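## Task

Seat a lid completely on the plate labelled C16 and on the plate labelled C61. Each plate has to finish in its original nest, lying flat between the locators, with its A1 well at the nest corner marked A1. Nothing may count on the robot still holding it. Release everything and move the gripper away at the end.

## Robot and tools

Robot: a single four-axis plate-handling arm with one parallel gripper that always stays level. It cannot tilt. Joints, base to gripper: lift (0.000 to 0.550 m), shoulder (-2.000 to 2.000 rad), elbow (-2.800 to 2.800 rad), wrist yaw (-12.566 to 12.566 rad). If the elbow gets within 0.4 rad of 0 the arm may fold and fault, so avoid near-straight reaches. Load limits: lift 55.8 N, shoulder 8.37 N m, elbow 4.18 N m, wrist yaw 1.39 N m, with a carried object's weight included. Exceeding one stops the arm for 10 s and drops the rest of that call.

The commanded point, end_effector_position, sits midway between the two rubber pads, 2 to 3 cm short of the fingertips. In the gripper's own axes the fingers point along +x and close along y. Plates are identified only by their ID labels; well A1 is the plate's clipped corner.

Frames: results report the gripper in the scene frame. Its origin is on the table surface under the arm base, +z is up, and +y lies to the left when facing along +x. Position is in metres, orientation is end_effector_quat_wxyz. The reported position can be slightly wrong, more so at long reach.

The five-number row used by all motion: [dx, dy, dz, rz, opening], each a plain number in [-1, 1]. dx, dy, dz, rz are an offset, not a pose, expressed in the gripper's own axes. They count from the gripper pose shown in the most recent result that shows it. Before any such result exists in a scene, and for the second and later calls within one reply, they count from wherever the robot is when the action begins. Scale: 1.0 equals 0.6 m of travel or 180 degrees of turn. rz is rotation about the gripper z axis, positive from +x toward +y. Because offsets count from a measured pose, repeating a small push against something rigid does not go deeper; against something yielding it does. All-zero offsets are not a pause: they steer back to the reference pose. opening is absolute, not an offset: +1 is fully open (0.140 m), -1 is closed (pads still 0.066 m apart). Closing fully takes at least about 0.6 s. To grasp, command an opening about 0.04 below grip_measured; a smaller margin grips more gently. Pads push up to roughly 18 N each; a fast close can press harder and may spring open. grip readings can be biased by up to about 1 mm throughout a scene.

Each control step clips the commanded pose to within 70 mm and 16 degrees of the measured pose, then damped inverse kinematics drives the joints. Joints share speed and acceleration limits and arrive together; a reversal stops them together. After big moves the arm may still be short; read the pose and send the remainder.

Tools:
- execute_actions {actions, pictures}: actions is a list holding at most one entry. Empty list: just report state. {rows, steps}: 1 to 15 rows, each a full row as above, one row per control step of 1/30 s; steps up to 15 (default 15); the final row repeats if rows run out. Every row counts from the same reference pose, not from the previous row. {steps} alone: a wait of up to 300 steps counted from the last result, with reply time included. pictures (boolean) toggles images; they come by default. A refused call sends nothing.
- move {target, speed}: target is one row. The hand follows a straight path toward it lasting 0.5 to 10 s (longer paths halt at 10 s). speed is the path's top speed in m/s, 0.002 to 0.5, default 0.25; turning is capped at twice that in rad/s. Opening is applied at the start. The path ignores obstacles, the hand can lag, wander, or exceed speed near full extension. Faster contact hits harder; aiming further past contact presses harder. The result adds a move: line giving the ending (done, off_target, moving, held, fault), which limits acted (paced = pose clipped; held = a check blocked some steps, after which motion may surge), and distance from target.
- wait {seconds}: 0 to 10 s, nothing new sent.
- zoom_image {camera, region}: enlarges [x0, y0, x1, y1] pixels (max 504 by 504) of cam_head_left, cam_head_right, cam_high, cam_low (896x504) or cam_wrist (504x504).
- finished_scene {scene}: ends the current scene by number, irreversibly, and reports success plus the next task. Replying with no tool call ends everything.

Result lines: state with pose; Joint positions (lift, shoulder, elbow, wrist yaw, pad gap in m); grip_measured; Hand target (where the controller is now steering); pose unreachable (clearance check altered the command); HELD marking steps where the row was not fully sent; MOTOR HOT from 85 °C, OVER-TEMPERATURE FAULT at 100 °C when brakes engage until cooled. Holding loads heats motors, even while idle. In this setup no steps are held back; the simulation runs during reply time.

Avoid: knocking anything off the table, dropping or slamming lids or plates, hard pushes, straight-elbow poses, overheating, and leaving items supported only by the gripper. Random tugs on held parts or nudges to loose items can occur. Finish with the gripper open and clear.

Each tool is called after ">>>" by a JSON object that holds its "api" and its "payload", one argument or row to a line.

## Session

>>> {"api": "execute_actions", "payload": {
  "actions": []
}}

Scene clock: 0.00 s of 12600.00 s.
end_effector_position=(+0.5530, +0.0750, +0.4147) grip_measured=+1.00 end_effector_quat_wxyz=(+0.891, +0.000, +0.000, +0.454)
Joint positions: [ 0.41   0.725  1.213 -0.996  0.14 ]
Hand target: +0.553, +0.075, +0.415; +0.891, +0.000, +0.000, +0.454

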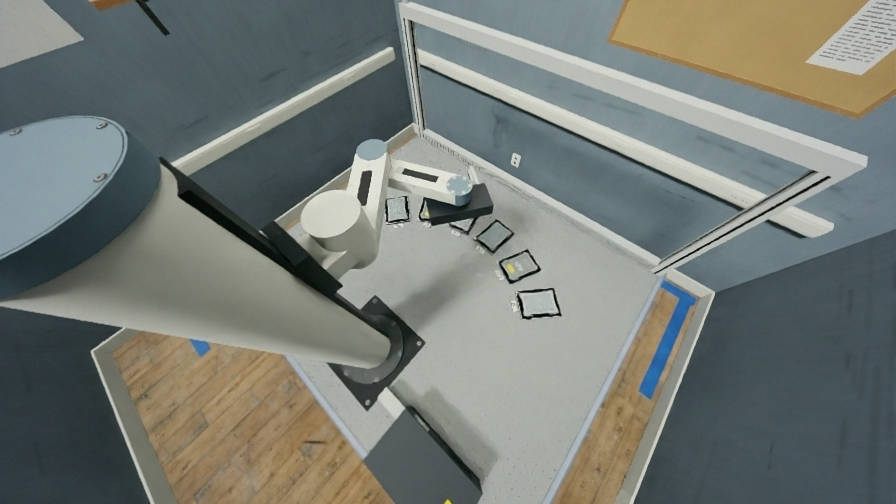

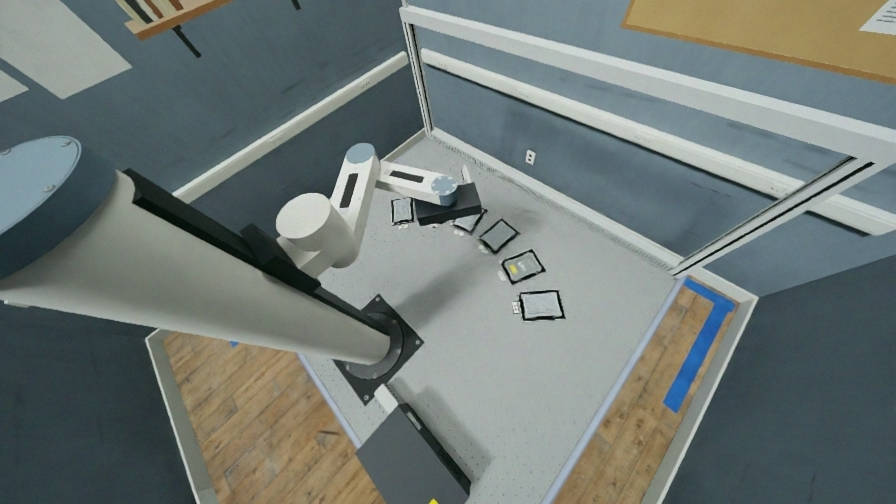

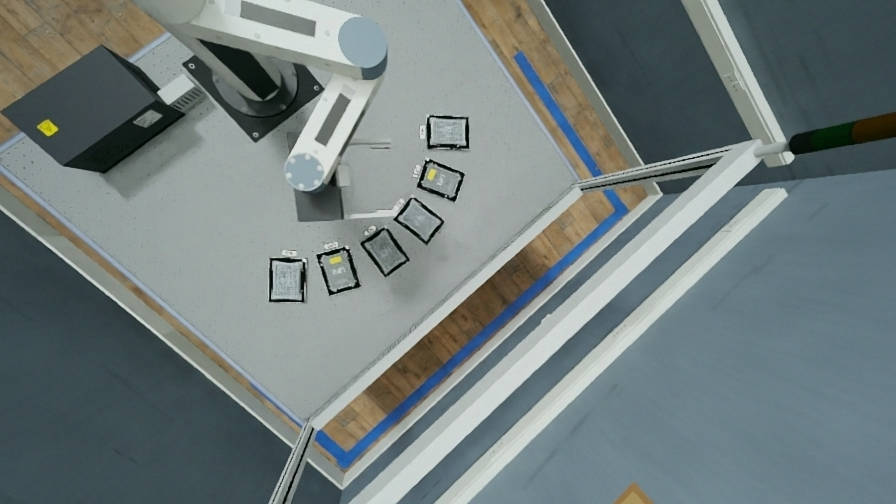

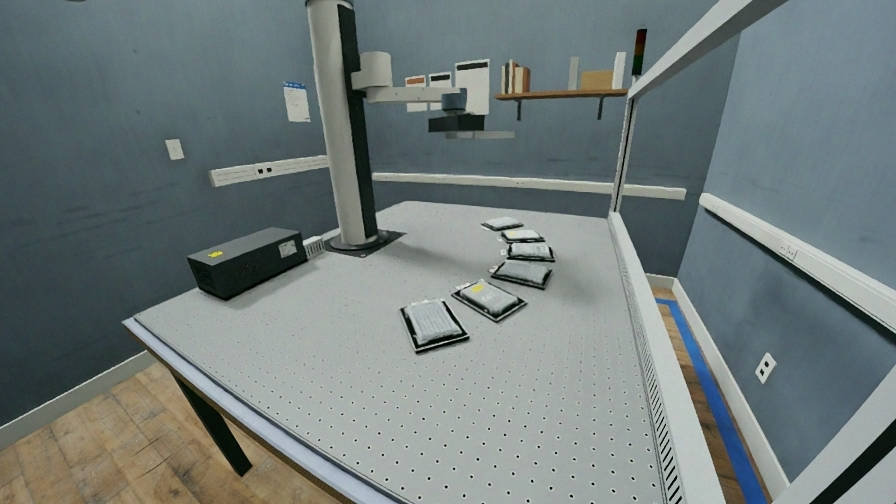

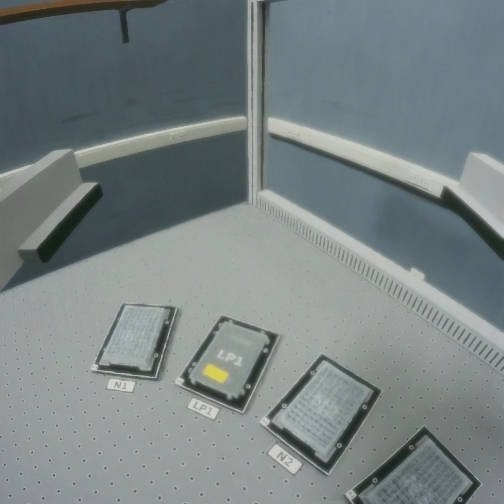

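>>> {"api": "zoom_image", "payload": {
  "camera": "cam_high",
  "region": [240, 90, 500, 320]
}}

>>> {"api": "zoom_image", "payload": {
  "camera": "cam_low",
  "region": [380, 200, 580, 360]
}}

>>> {"api": "zoom_image", "payload": {
  "camera": "cam_wrist",
  "region": [70, 290, 504, 504]
}}

Region (240, 90, 500, 320) of cam_high's 896x504 image, scaled by 1.938, with more detail than that image has; it fills the top 446 rows of this view, and the rest is white.

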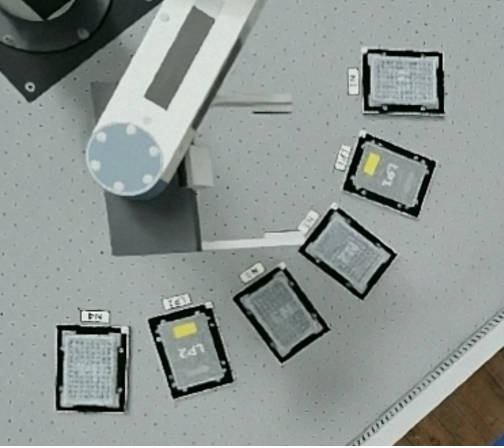

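Region (380, 200, 580, 360) of cam_low's 896x504 image, scaled by 2.520, with more detail than that image has; it fills the top 403 rows of this view, and the rest is white.

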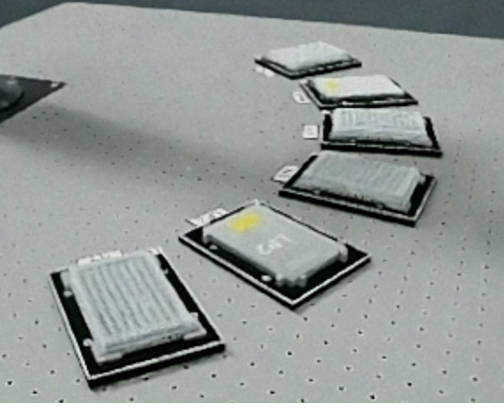

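Region (70, 290, 504, 504) of cam_wrist's 504x504 image, scaled by 1.161, with more detail than that image has; it fills the top 249 rows of this view, and the rest is white.

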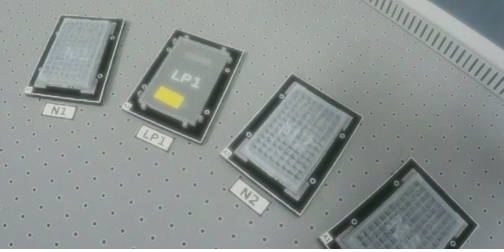

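>>> {"api": "zoom_image", "payload": {
  "camera": "cam_wrist",
  "region": [250, 340, 400, 490]
}}

>>> {"api": "zoom_image", "payload": {
  "camera": "cam_wrist",
  "region": [80, 290, 290, 430]
}}

>>> {"api": "zoom_image", "payload": {
  "camera": "cam_low",
  "region": [390, 270, 540, 360]
}}

Region (250, 340, 400, 490) of cam_wrist's 504x504 image, scaled by 3.360, with more detail than that image has.

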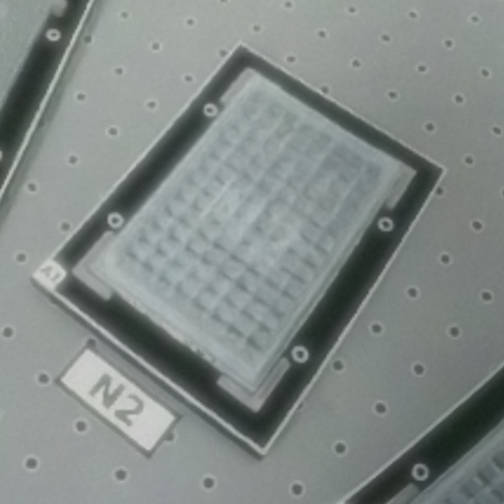

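Region (80, 290, 290, 430) of cam_wrist's 504x504 image, scaled by 2.400, with more detail than that image has.

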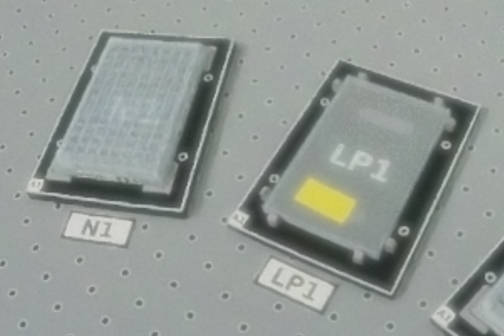

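Region (390, 270, 540, 360) of cam_low's 896x504 image, scaled by 3.360, with more detail than that image has; it fills the top 302 rows of this view, and the rest is white.

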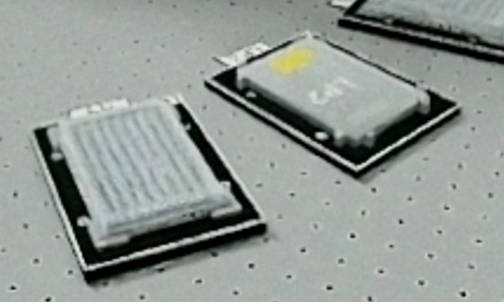

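>>> {"api": "move", "payload": {
  "target": [-0.113, 0.027, -0.525, -0.278, 1],
  "speed": 0.3
}}

Scene clock: 10.73 s of 12600.00 s.
end_effector_position=(+0.5001, +0.0299, +0.0997) grip_measured=+1.00 end_effector_quat_wxyz=(+0.999, +0.000, +0.000, +0.034)
Joint positions: [ 0.095  1.119  0.718 -1.768  0.14 ]
Hand target: +0.500, +0.030, +0.100; +0.999, +0.000, +0.000, +0.034
Off the commanded pose: 0.000 m, 0 deg.
After step 90, 5.87 s passed at rest.
move: done

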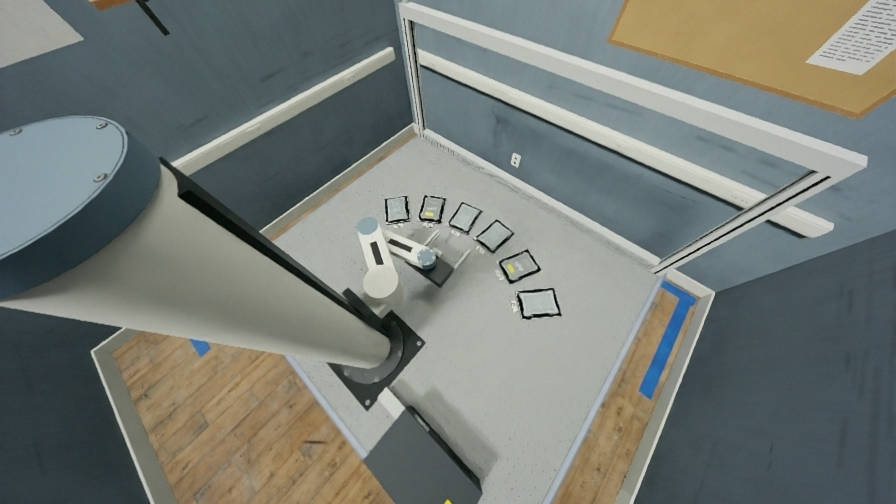

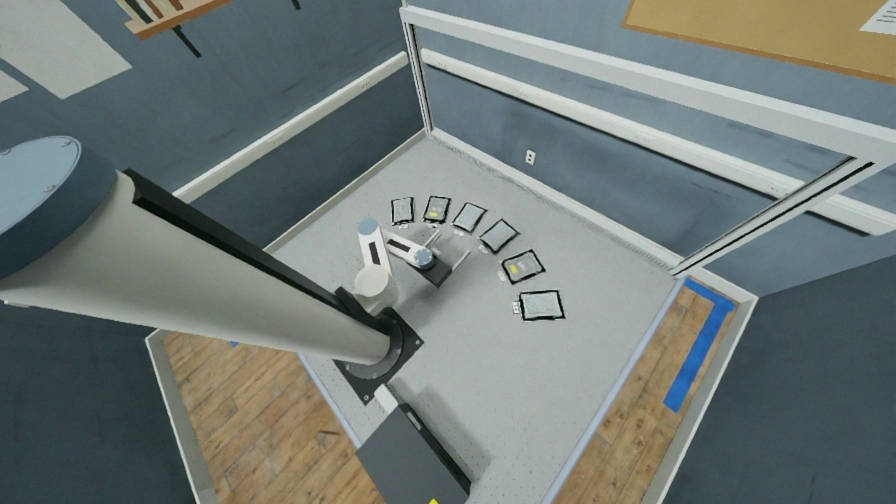

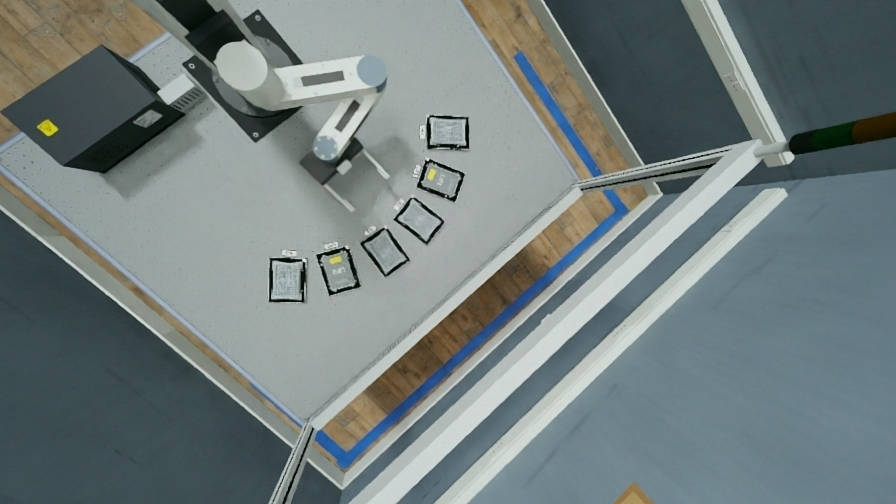

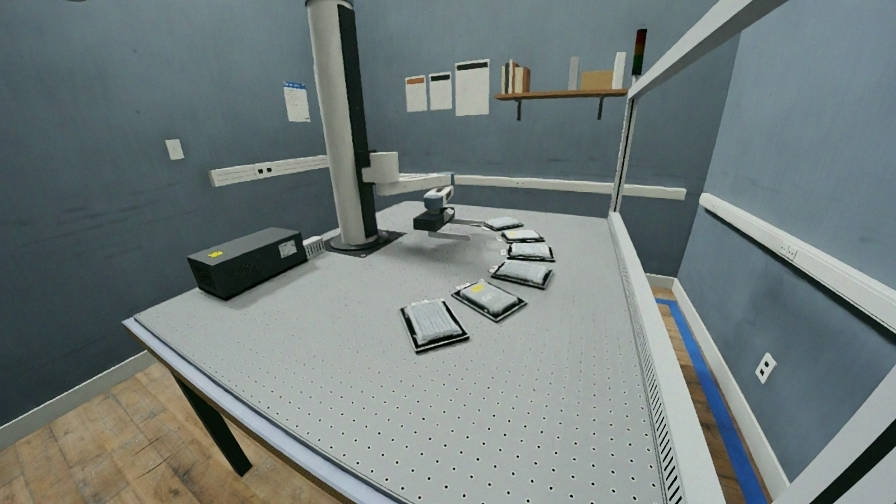

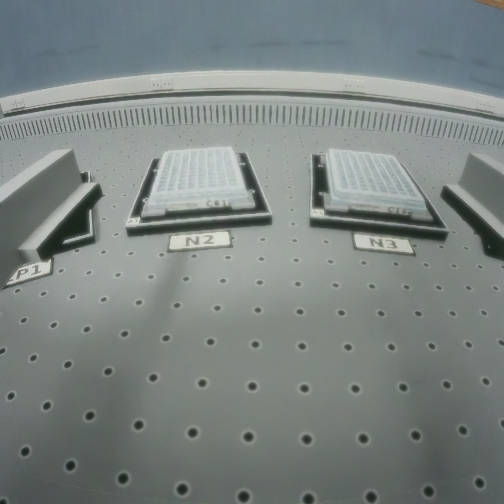

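>>> {"api": "zoom_image", "payload": {
  "camera": "cam_wrist",
  "region": [120, 140, 290, 255]
}}

>>> {"api": "zoom_image", "payload": {
  "camera": "cam_wrist",
  "region": [295, 140, 465, 255]
}}

Region (120, 140, 290, 255) of cam_wrist's 504x504 image, scaled by 2.965, with more detail than that image has; it fills the top 341 rows of this view, and the rest is white.

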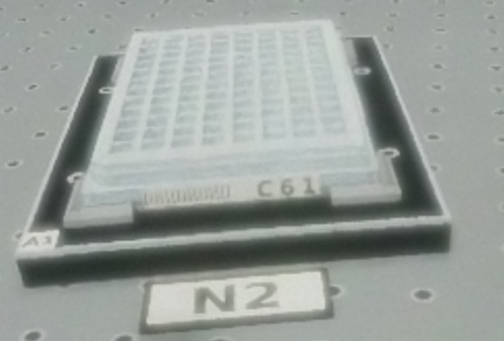

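Region (295, 140, 465, 255) of cam_wrist's 504x504 image, scaled by 2.965, with more detail than that image has; it fills the top 341 rows of this view, and the rest is white.

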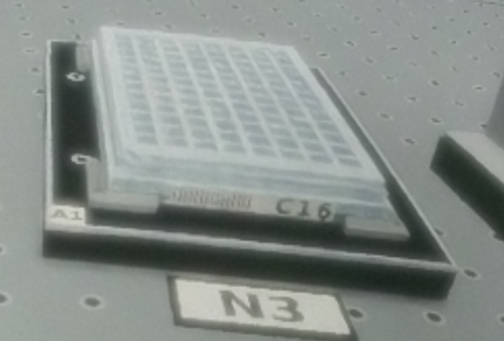

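>>> {"api": "zoom_image", "payload": {
  "camera": "cam_wrist",
  "region": [370, 195, 430, 225]
}}

>>> {"api": "zoom_image", "payload": {
  "camera": "cam_wrist",
  "region": [185, 190, 245, 220]
}}

>>> {"api": "zoom_image", "payload": {
  "camera": "cam_high",
  "region": [290, 110, 480, 300]
}}

Region (370, 195, 430, 225) of cam_wrist's 504x504 image, scaled by 8.400, with more detail than that image has.

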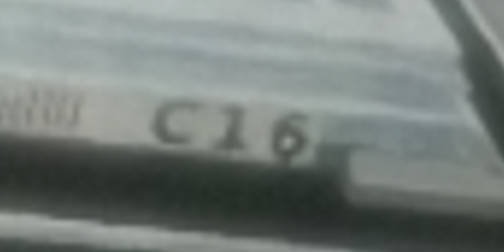

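Region (185, 190, 245, 220) of cam_wrist's 504x504 image, scaled by 8.400, with more detail than that image has.

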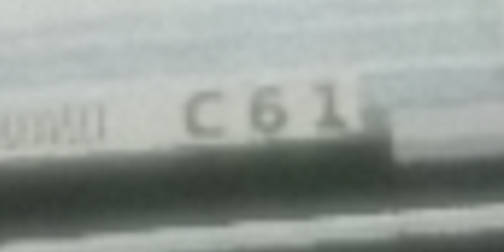

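Region (290, 110, 480, 300) of cam_high's 896x504 image, scaled by 2.653, with more detail than that image has.

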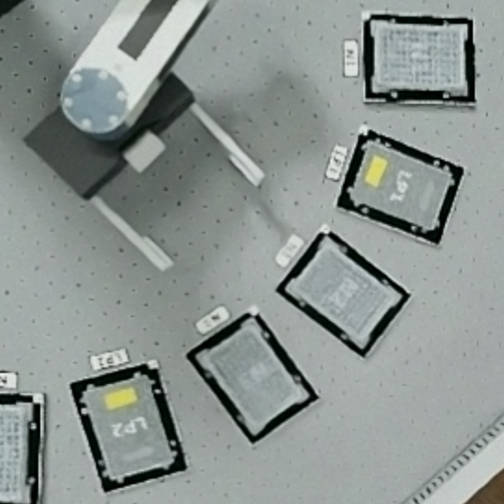

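>>> {"api": "move", "payload": {
  "target": [0.230, 0.337, -0.083, 0.139, 0.3],
  "speed": 0.3
}}

Scene clock: 16.10 s of 12600.00 s.
end_effector_position=(+0.6240, +0.2411, +0.0499) grip_measured=+0.30 end_effector_quat_wxyz=(+0.968, +0.000, +0.000, +0.250)
Joint positions: [ 0.045  1.194  1.576 -2.264  0.114]
Hand target: +0.624, +0.241, +0.050; +0.968, +0.000, +0.000, +0.250
Off the commanded pose: 0.000 m, 0 deg.
After step 90, 1.13 s passed at rest.
move: done

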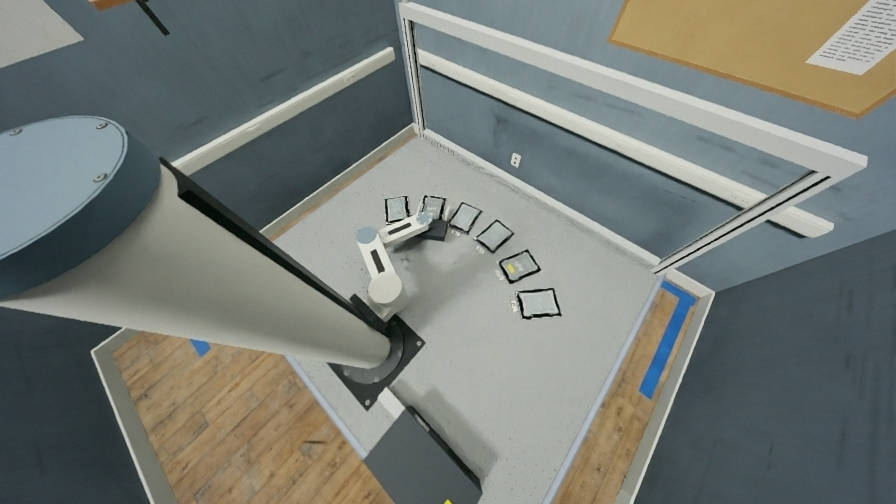

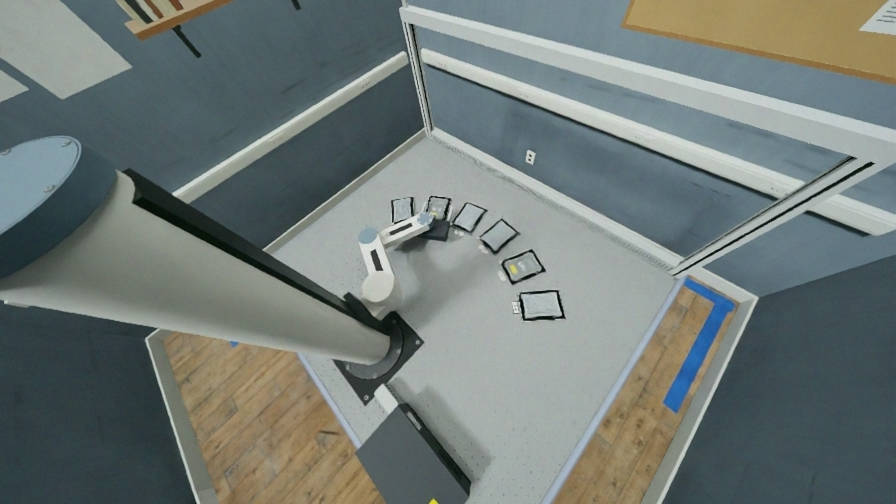

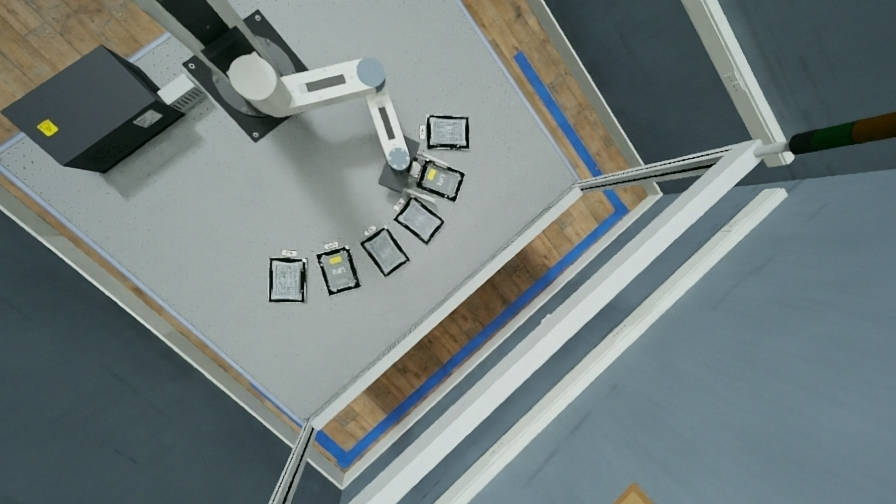

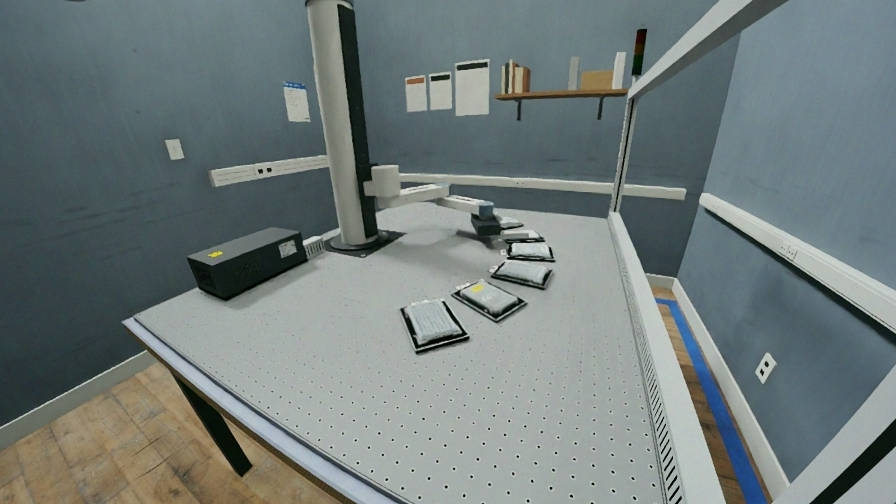

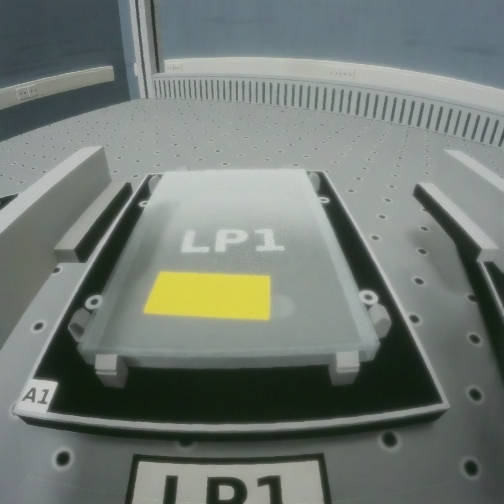

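>>> {"api": "zoom_image", "payload": {
  "camera": "cam_high",
  "region": [370, 130, 480, 250]
}}

Region (370, 130, 480, 250) of cam_high's 896x504 image, scaled by 4.200, with more detail than that image has; it fills the left 462 columns of this view, and the rest is white.

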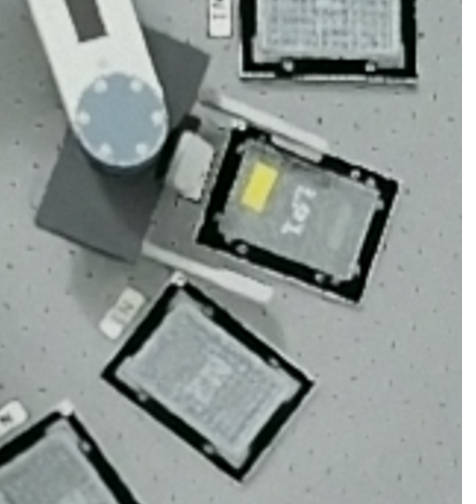

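>>> {"api": "move", "payload": {
  "target": [0.033, 0.027, -0.022, 0, 0.3],
  "speed": 0.1
}}

Scene clock: 19.57 s of 12600.00 s.
end_effector_position=(+0.6335, +0.2650, +0.0366) grip_measured=+0.30 end_effector_quat_wxyz=(+0.968, +0.000, +0.000, +0.250)
Joint positions: [ 0.032  1.189  1.688 -2.371  0.114]
Hand target: +0.634, +0.265, +0.037; +0.968, +0.000, +0.000, +0.250
Off the commanded pose: 0.000 m, 0 deg.
move: done

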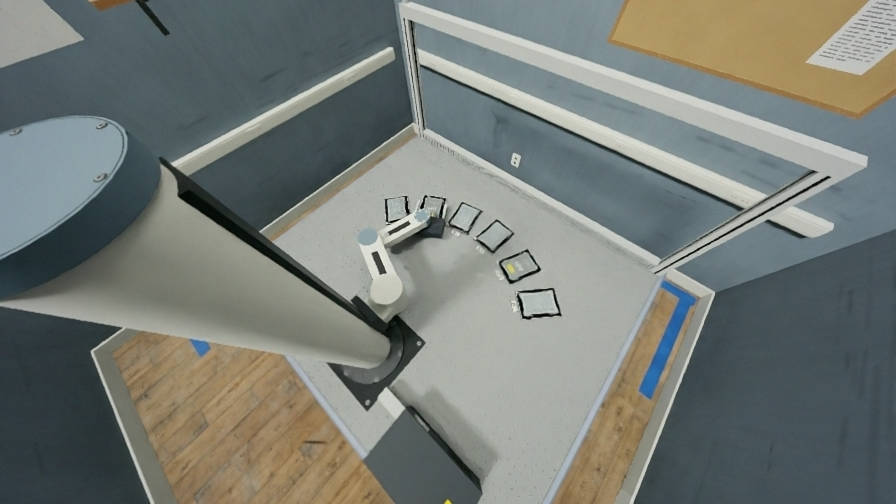

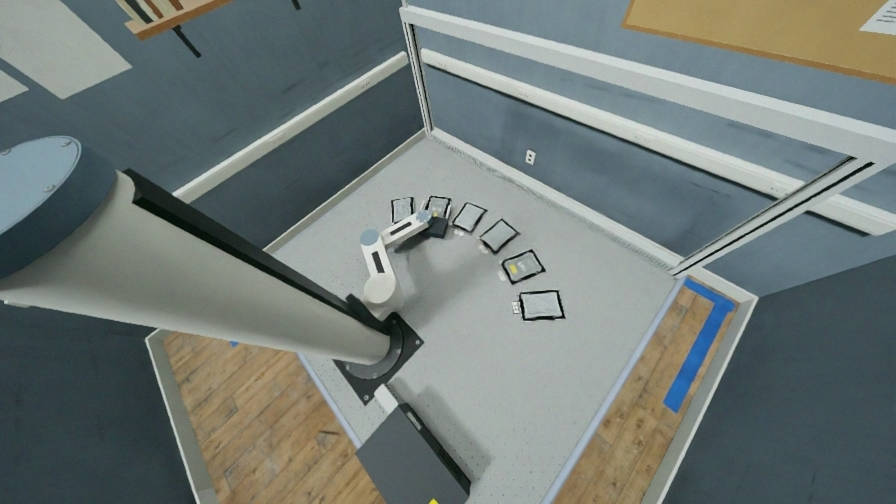

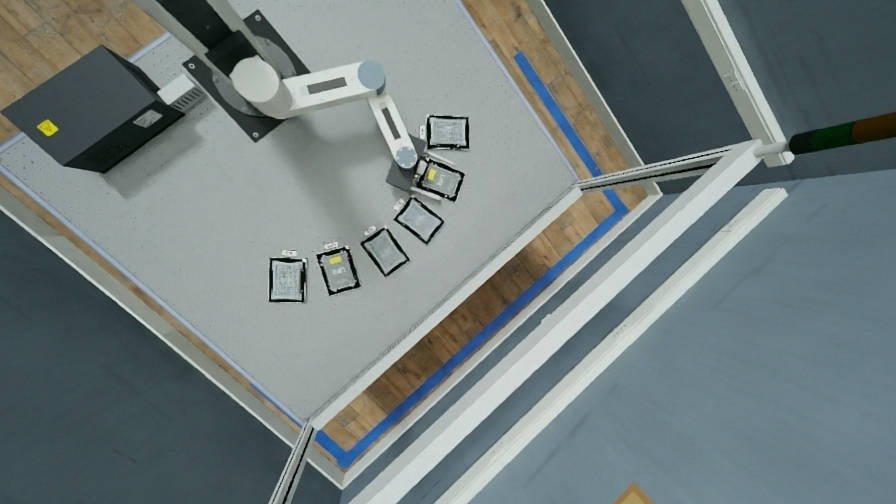

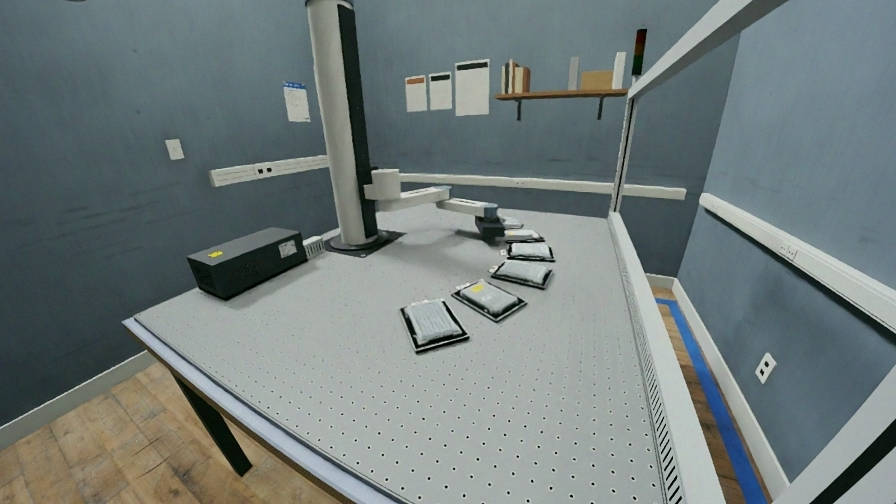

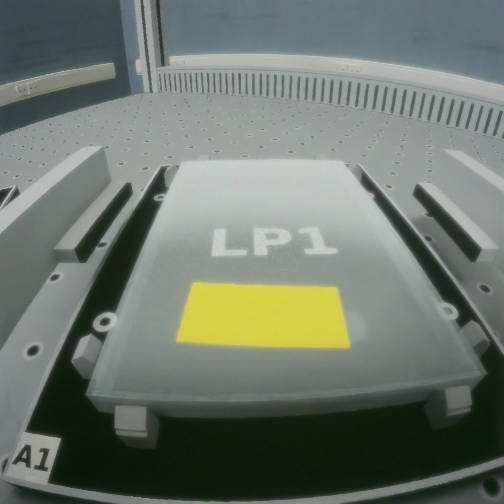

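>>> {"api": "move", "payload": {
  "target": [0, 0.004, -0.021, 0, 0.1],
  "speed": 0.05
}}

Scene clock: 22.07 s of 12600.00 s.
end_effector_position=(+0.6324, +0.2668, +0.0248) grip_measured=+0.10 end_effector_quat_wxyz=(+0.968, +0.000, +0.000, +0.250)
Joint positions: [ 0.02   1.194  1.688 -2.377  0.107]
Hand target: +0.632, +0.267, +0.024; +0.968, +0.000, +0.000, +0.250
Off the commanded pose: 0.001 m, 0 deg.
move: done

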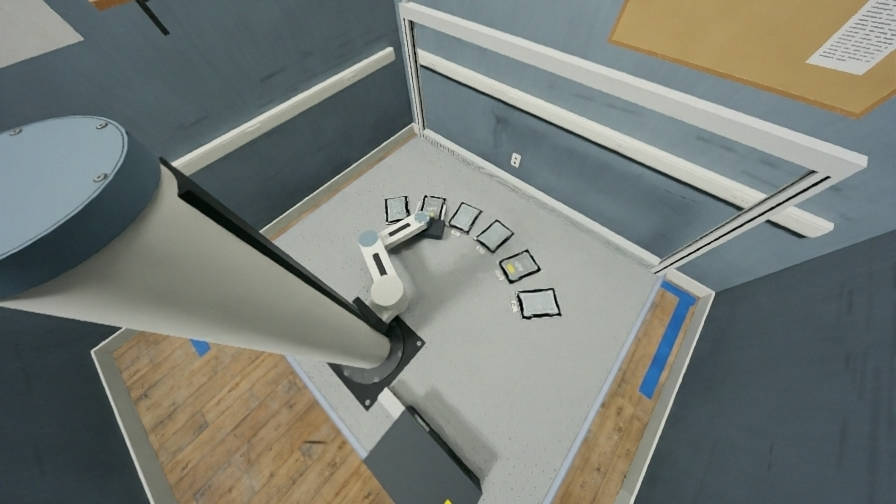

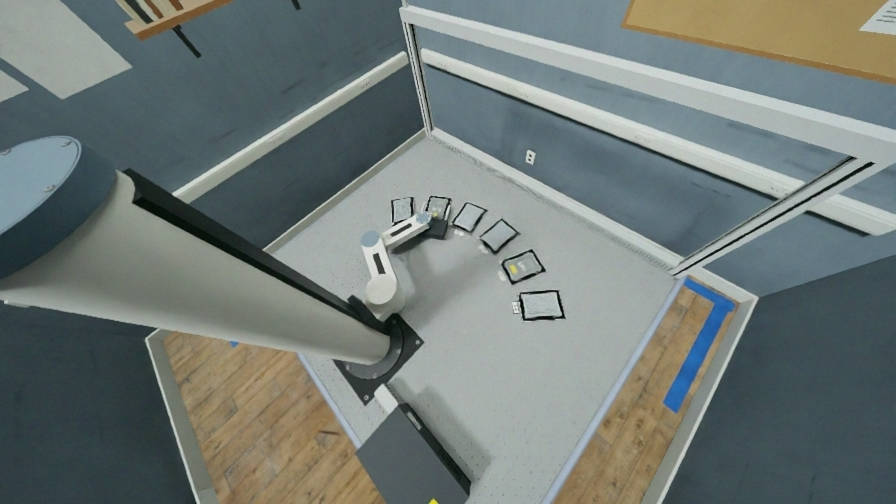

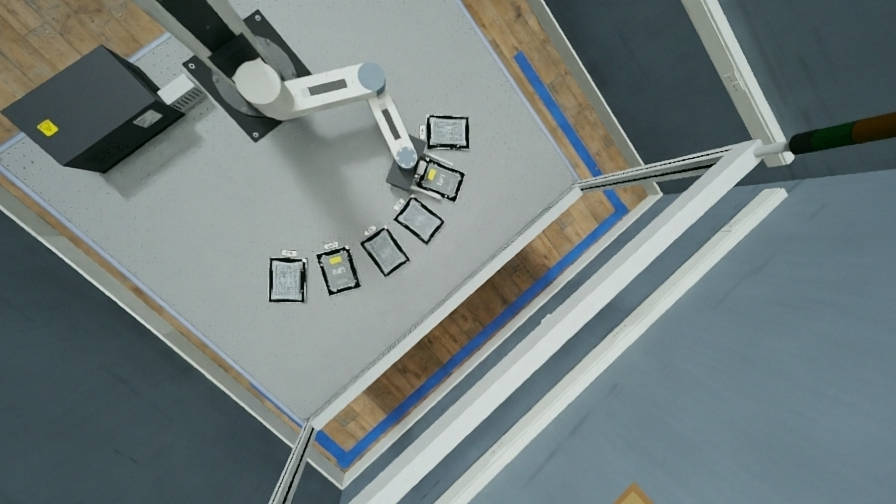

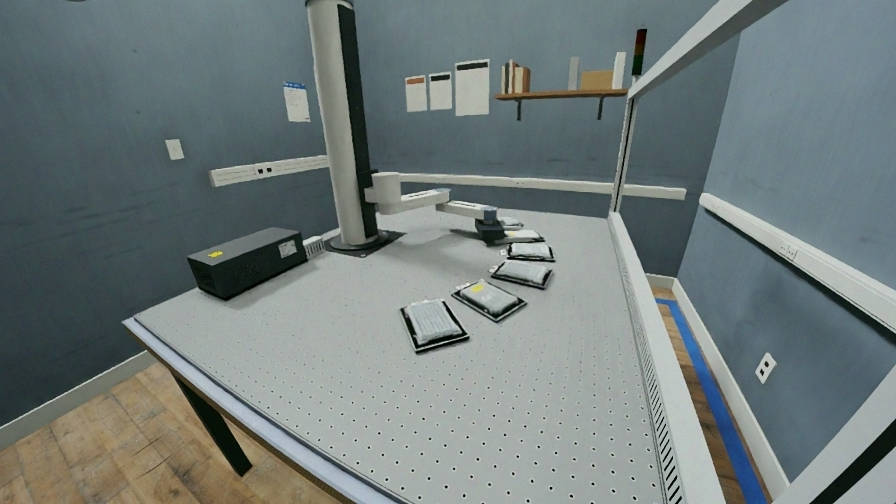

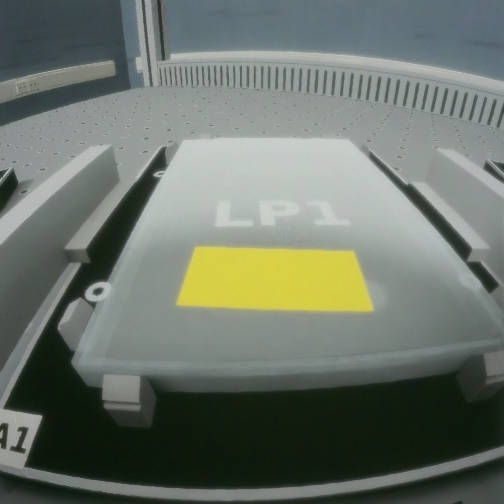

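>>> {"api": "zoom_image", "payload": {
  "camera": "cam_low",
  "region": [465, 205, 565, 265]
}}

>>> {"api": "zoom_image", "payload": {
  "camera": "cam_wrist",
  "region": [0, 130, 200, 400]
}}

>>> {"api": "zoom_image", "payload": {
  "camera": "cam_wrist",
  "region": [330, 130, 504, 400]
}}

Region (465, 205, 565, 265) of cam_low's 896x504 image, scaled by 5.040, with more detail than that image has; it fills the top 302 rows of this view, and the rest is white.

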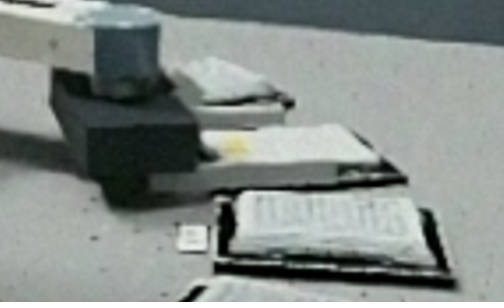

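Region (0, 130, 200, 400) of cam_wrist's 504x504 image, scaled by 1.867, with more detail than that image has; it fills the left 373 columns of this view, and the rest is white.

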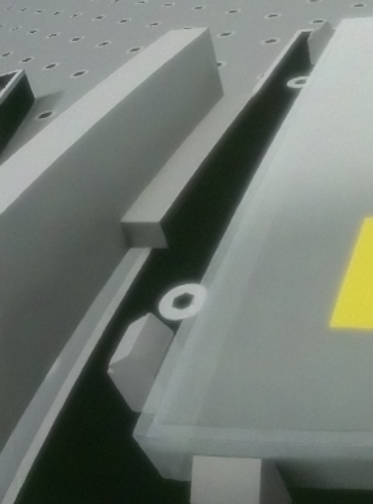

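Region (330, 130, 504, 400) of cam_wrist's 504x504 image, scaled by 1.867, with more detail than that image has; it fills the left 325 columns of this view, and the rest is white.

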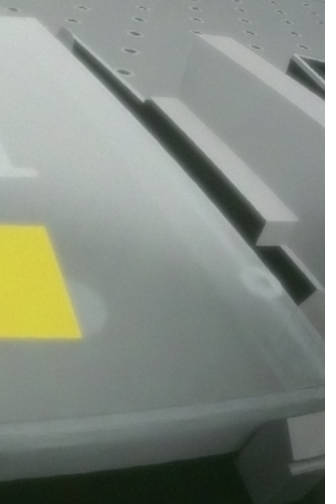

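>>> {"api": "execute_actions", "payload": {
  "actions": [],
  "pictures": false
}}

Scene clock: 23.43 s of 12600.00 s.
end_effector_position=(+0.6324, +0.2668, +0.0248) grip_measured=+0.10 end_effector_quat_wxyz=(+0.968, +0.000, +0.000, +0.250)
Joint positions: [ 0.02   1.194  1.688 -2.377  0.107]
Hand target: +0.632, +0.267, +0.024; +0.968, +0.000, +0.000, +0.250
Off the commanded pose: 0.001 m, 0 deg.
Steps of this call (steps 1 to 41: nothing new was sent). Readings (end_effector_position):
1: (+0.6324, +0.2668, +0.0248)
2: (+0.6324, +0.2668, +0.0248)
4: (+0.6324, +0.2668, +0.0248)
8: (+0.6324, +0.2668, +0.0248)
41: the state above

>>> {"api": "execute_actions", "payload": {
  "actions": [
    {"rows": [[0,0,-0.003,0,0.0],[0,0,-0.005,0,0.0],[0,0,-0.007,0,0.0],[0,0,-0.008,0,0.0]], "steps": 15}
  ]
}}

Scene clock: 35.40 s of 12600.00 s.
end_effector_position=(+0.6324, +0.2668, +0.0249) grip_measured=+0.00 end_effector_quat_wxyz=(+0.968, +0.000, +0.000, +0.250)
Joint positions: [ 0.02   1.194  1.688 -2.376  0.103]
Hand target: +0.632, +0.267, +0.024; +0.968, +0.000, +0.000, +0.250
Off the commanded pose: 0.005 m, 0 deg.
TORQUE FAULT: the external load on joint 1 (lift) reached its load limit, and the arm stopped for 10 seconds. The arm's remaining commands of this call were not run. The arm holds where it stopped, with its grip as last carried out, and accepts commands again: back off and push less far. The arm stops again, at the same cost, whenever a joint's load reaches its limit.
The stop began at step 59 of this call (marked STOPPED below). From that step on the arm followed nothing that you had sent. 13 steps, steps kept back included, did not run and will not run. Nothing is kept back now.
Steps of this call (steps 1 to 56: nothing new was sent; steps 57 to 58: the first 2 steps of this action; steps 59 to 359: the stop). Readings (end_effector_position):
57: (+0.6324, +0.2668, +0.0247)
58: (+0.6324, +0.2667, +0.0245)
59: (+0.6324, +0.2668, +0.0249) STOPPED
60: (+0.6324, +0.2668, +0.0249)
64: (+0.6324, +0.2668, +0.0249)
359: the state above

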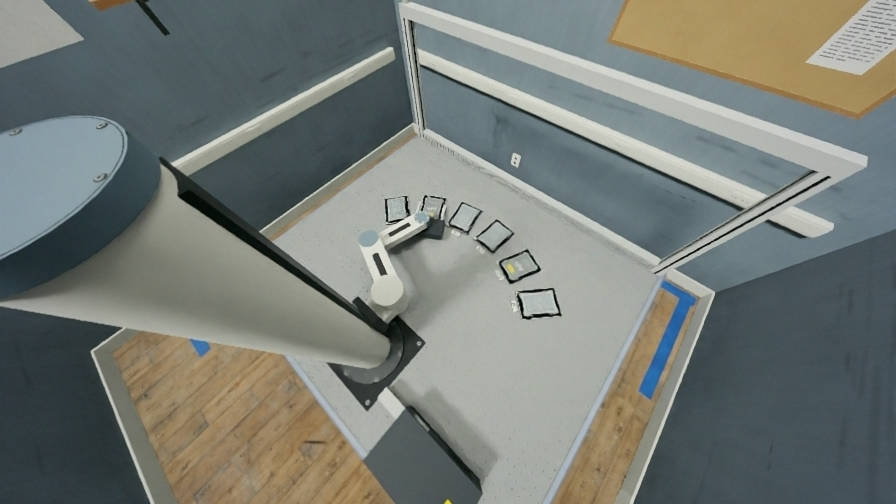

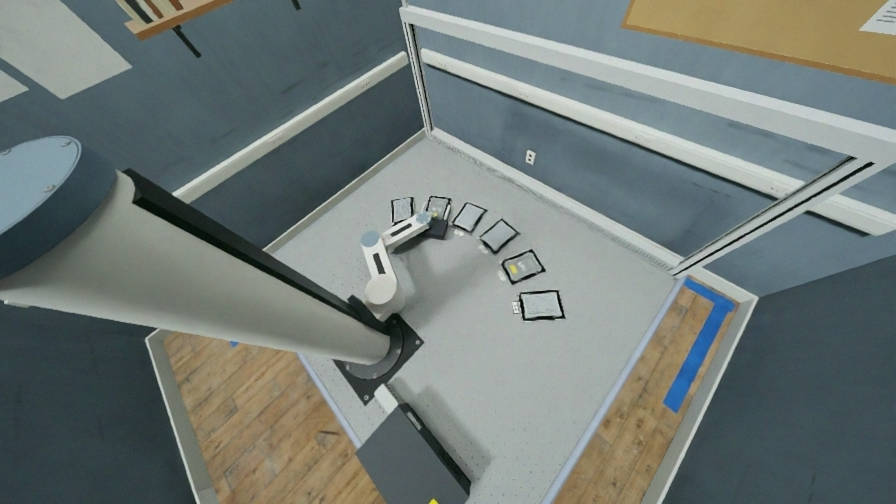

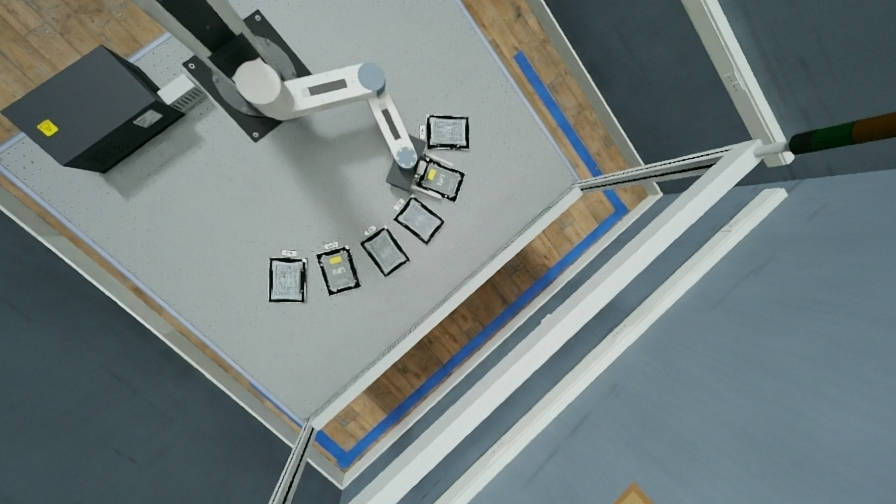

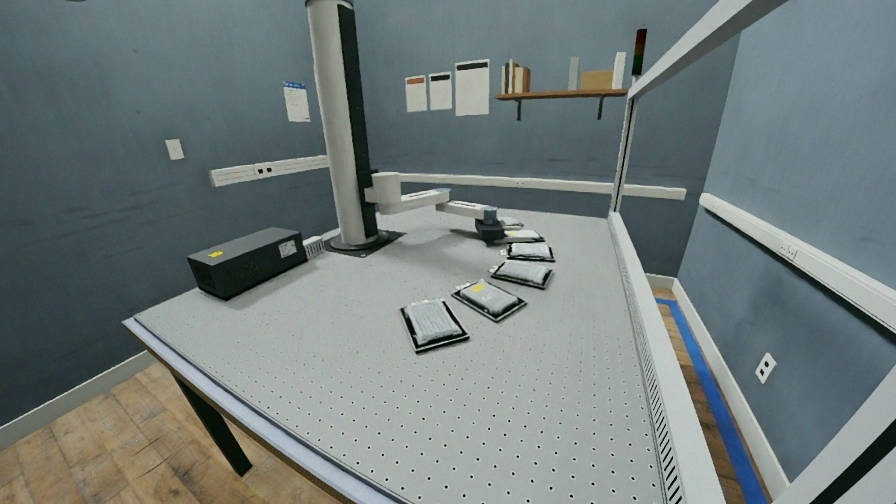

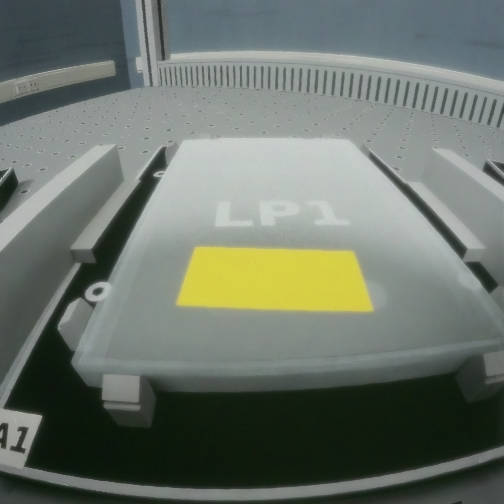

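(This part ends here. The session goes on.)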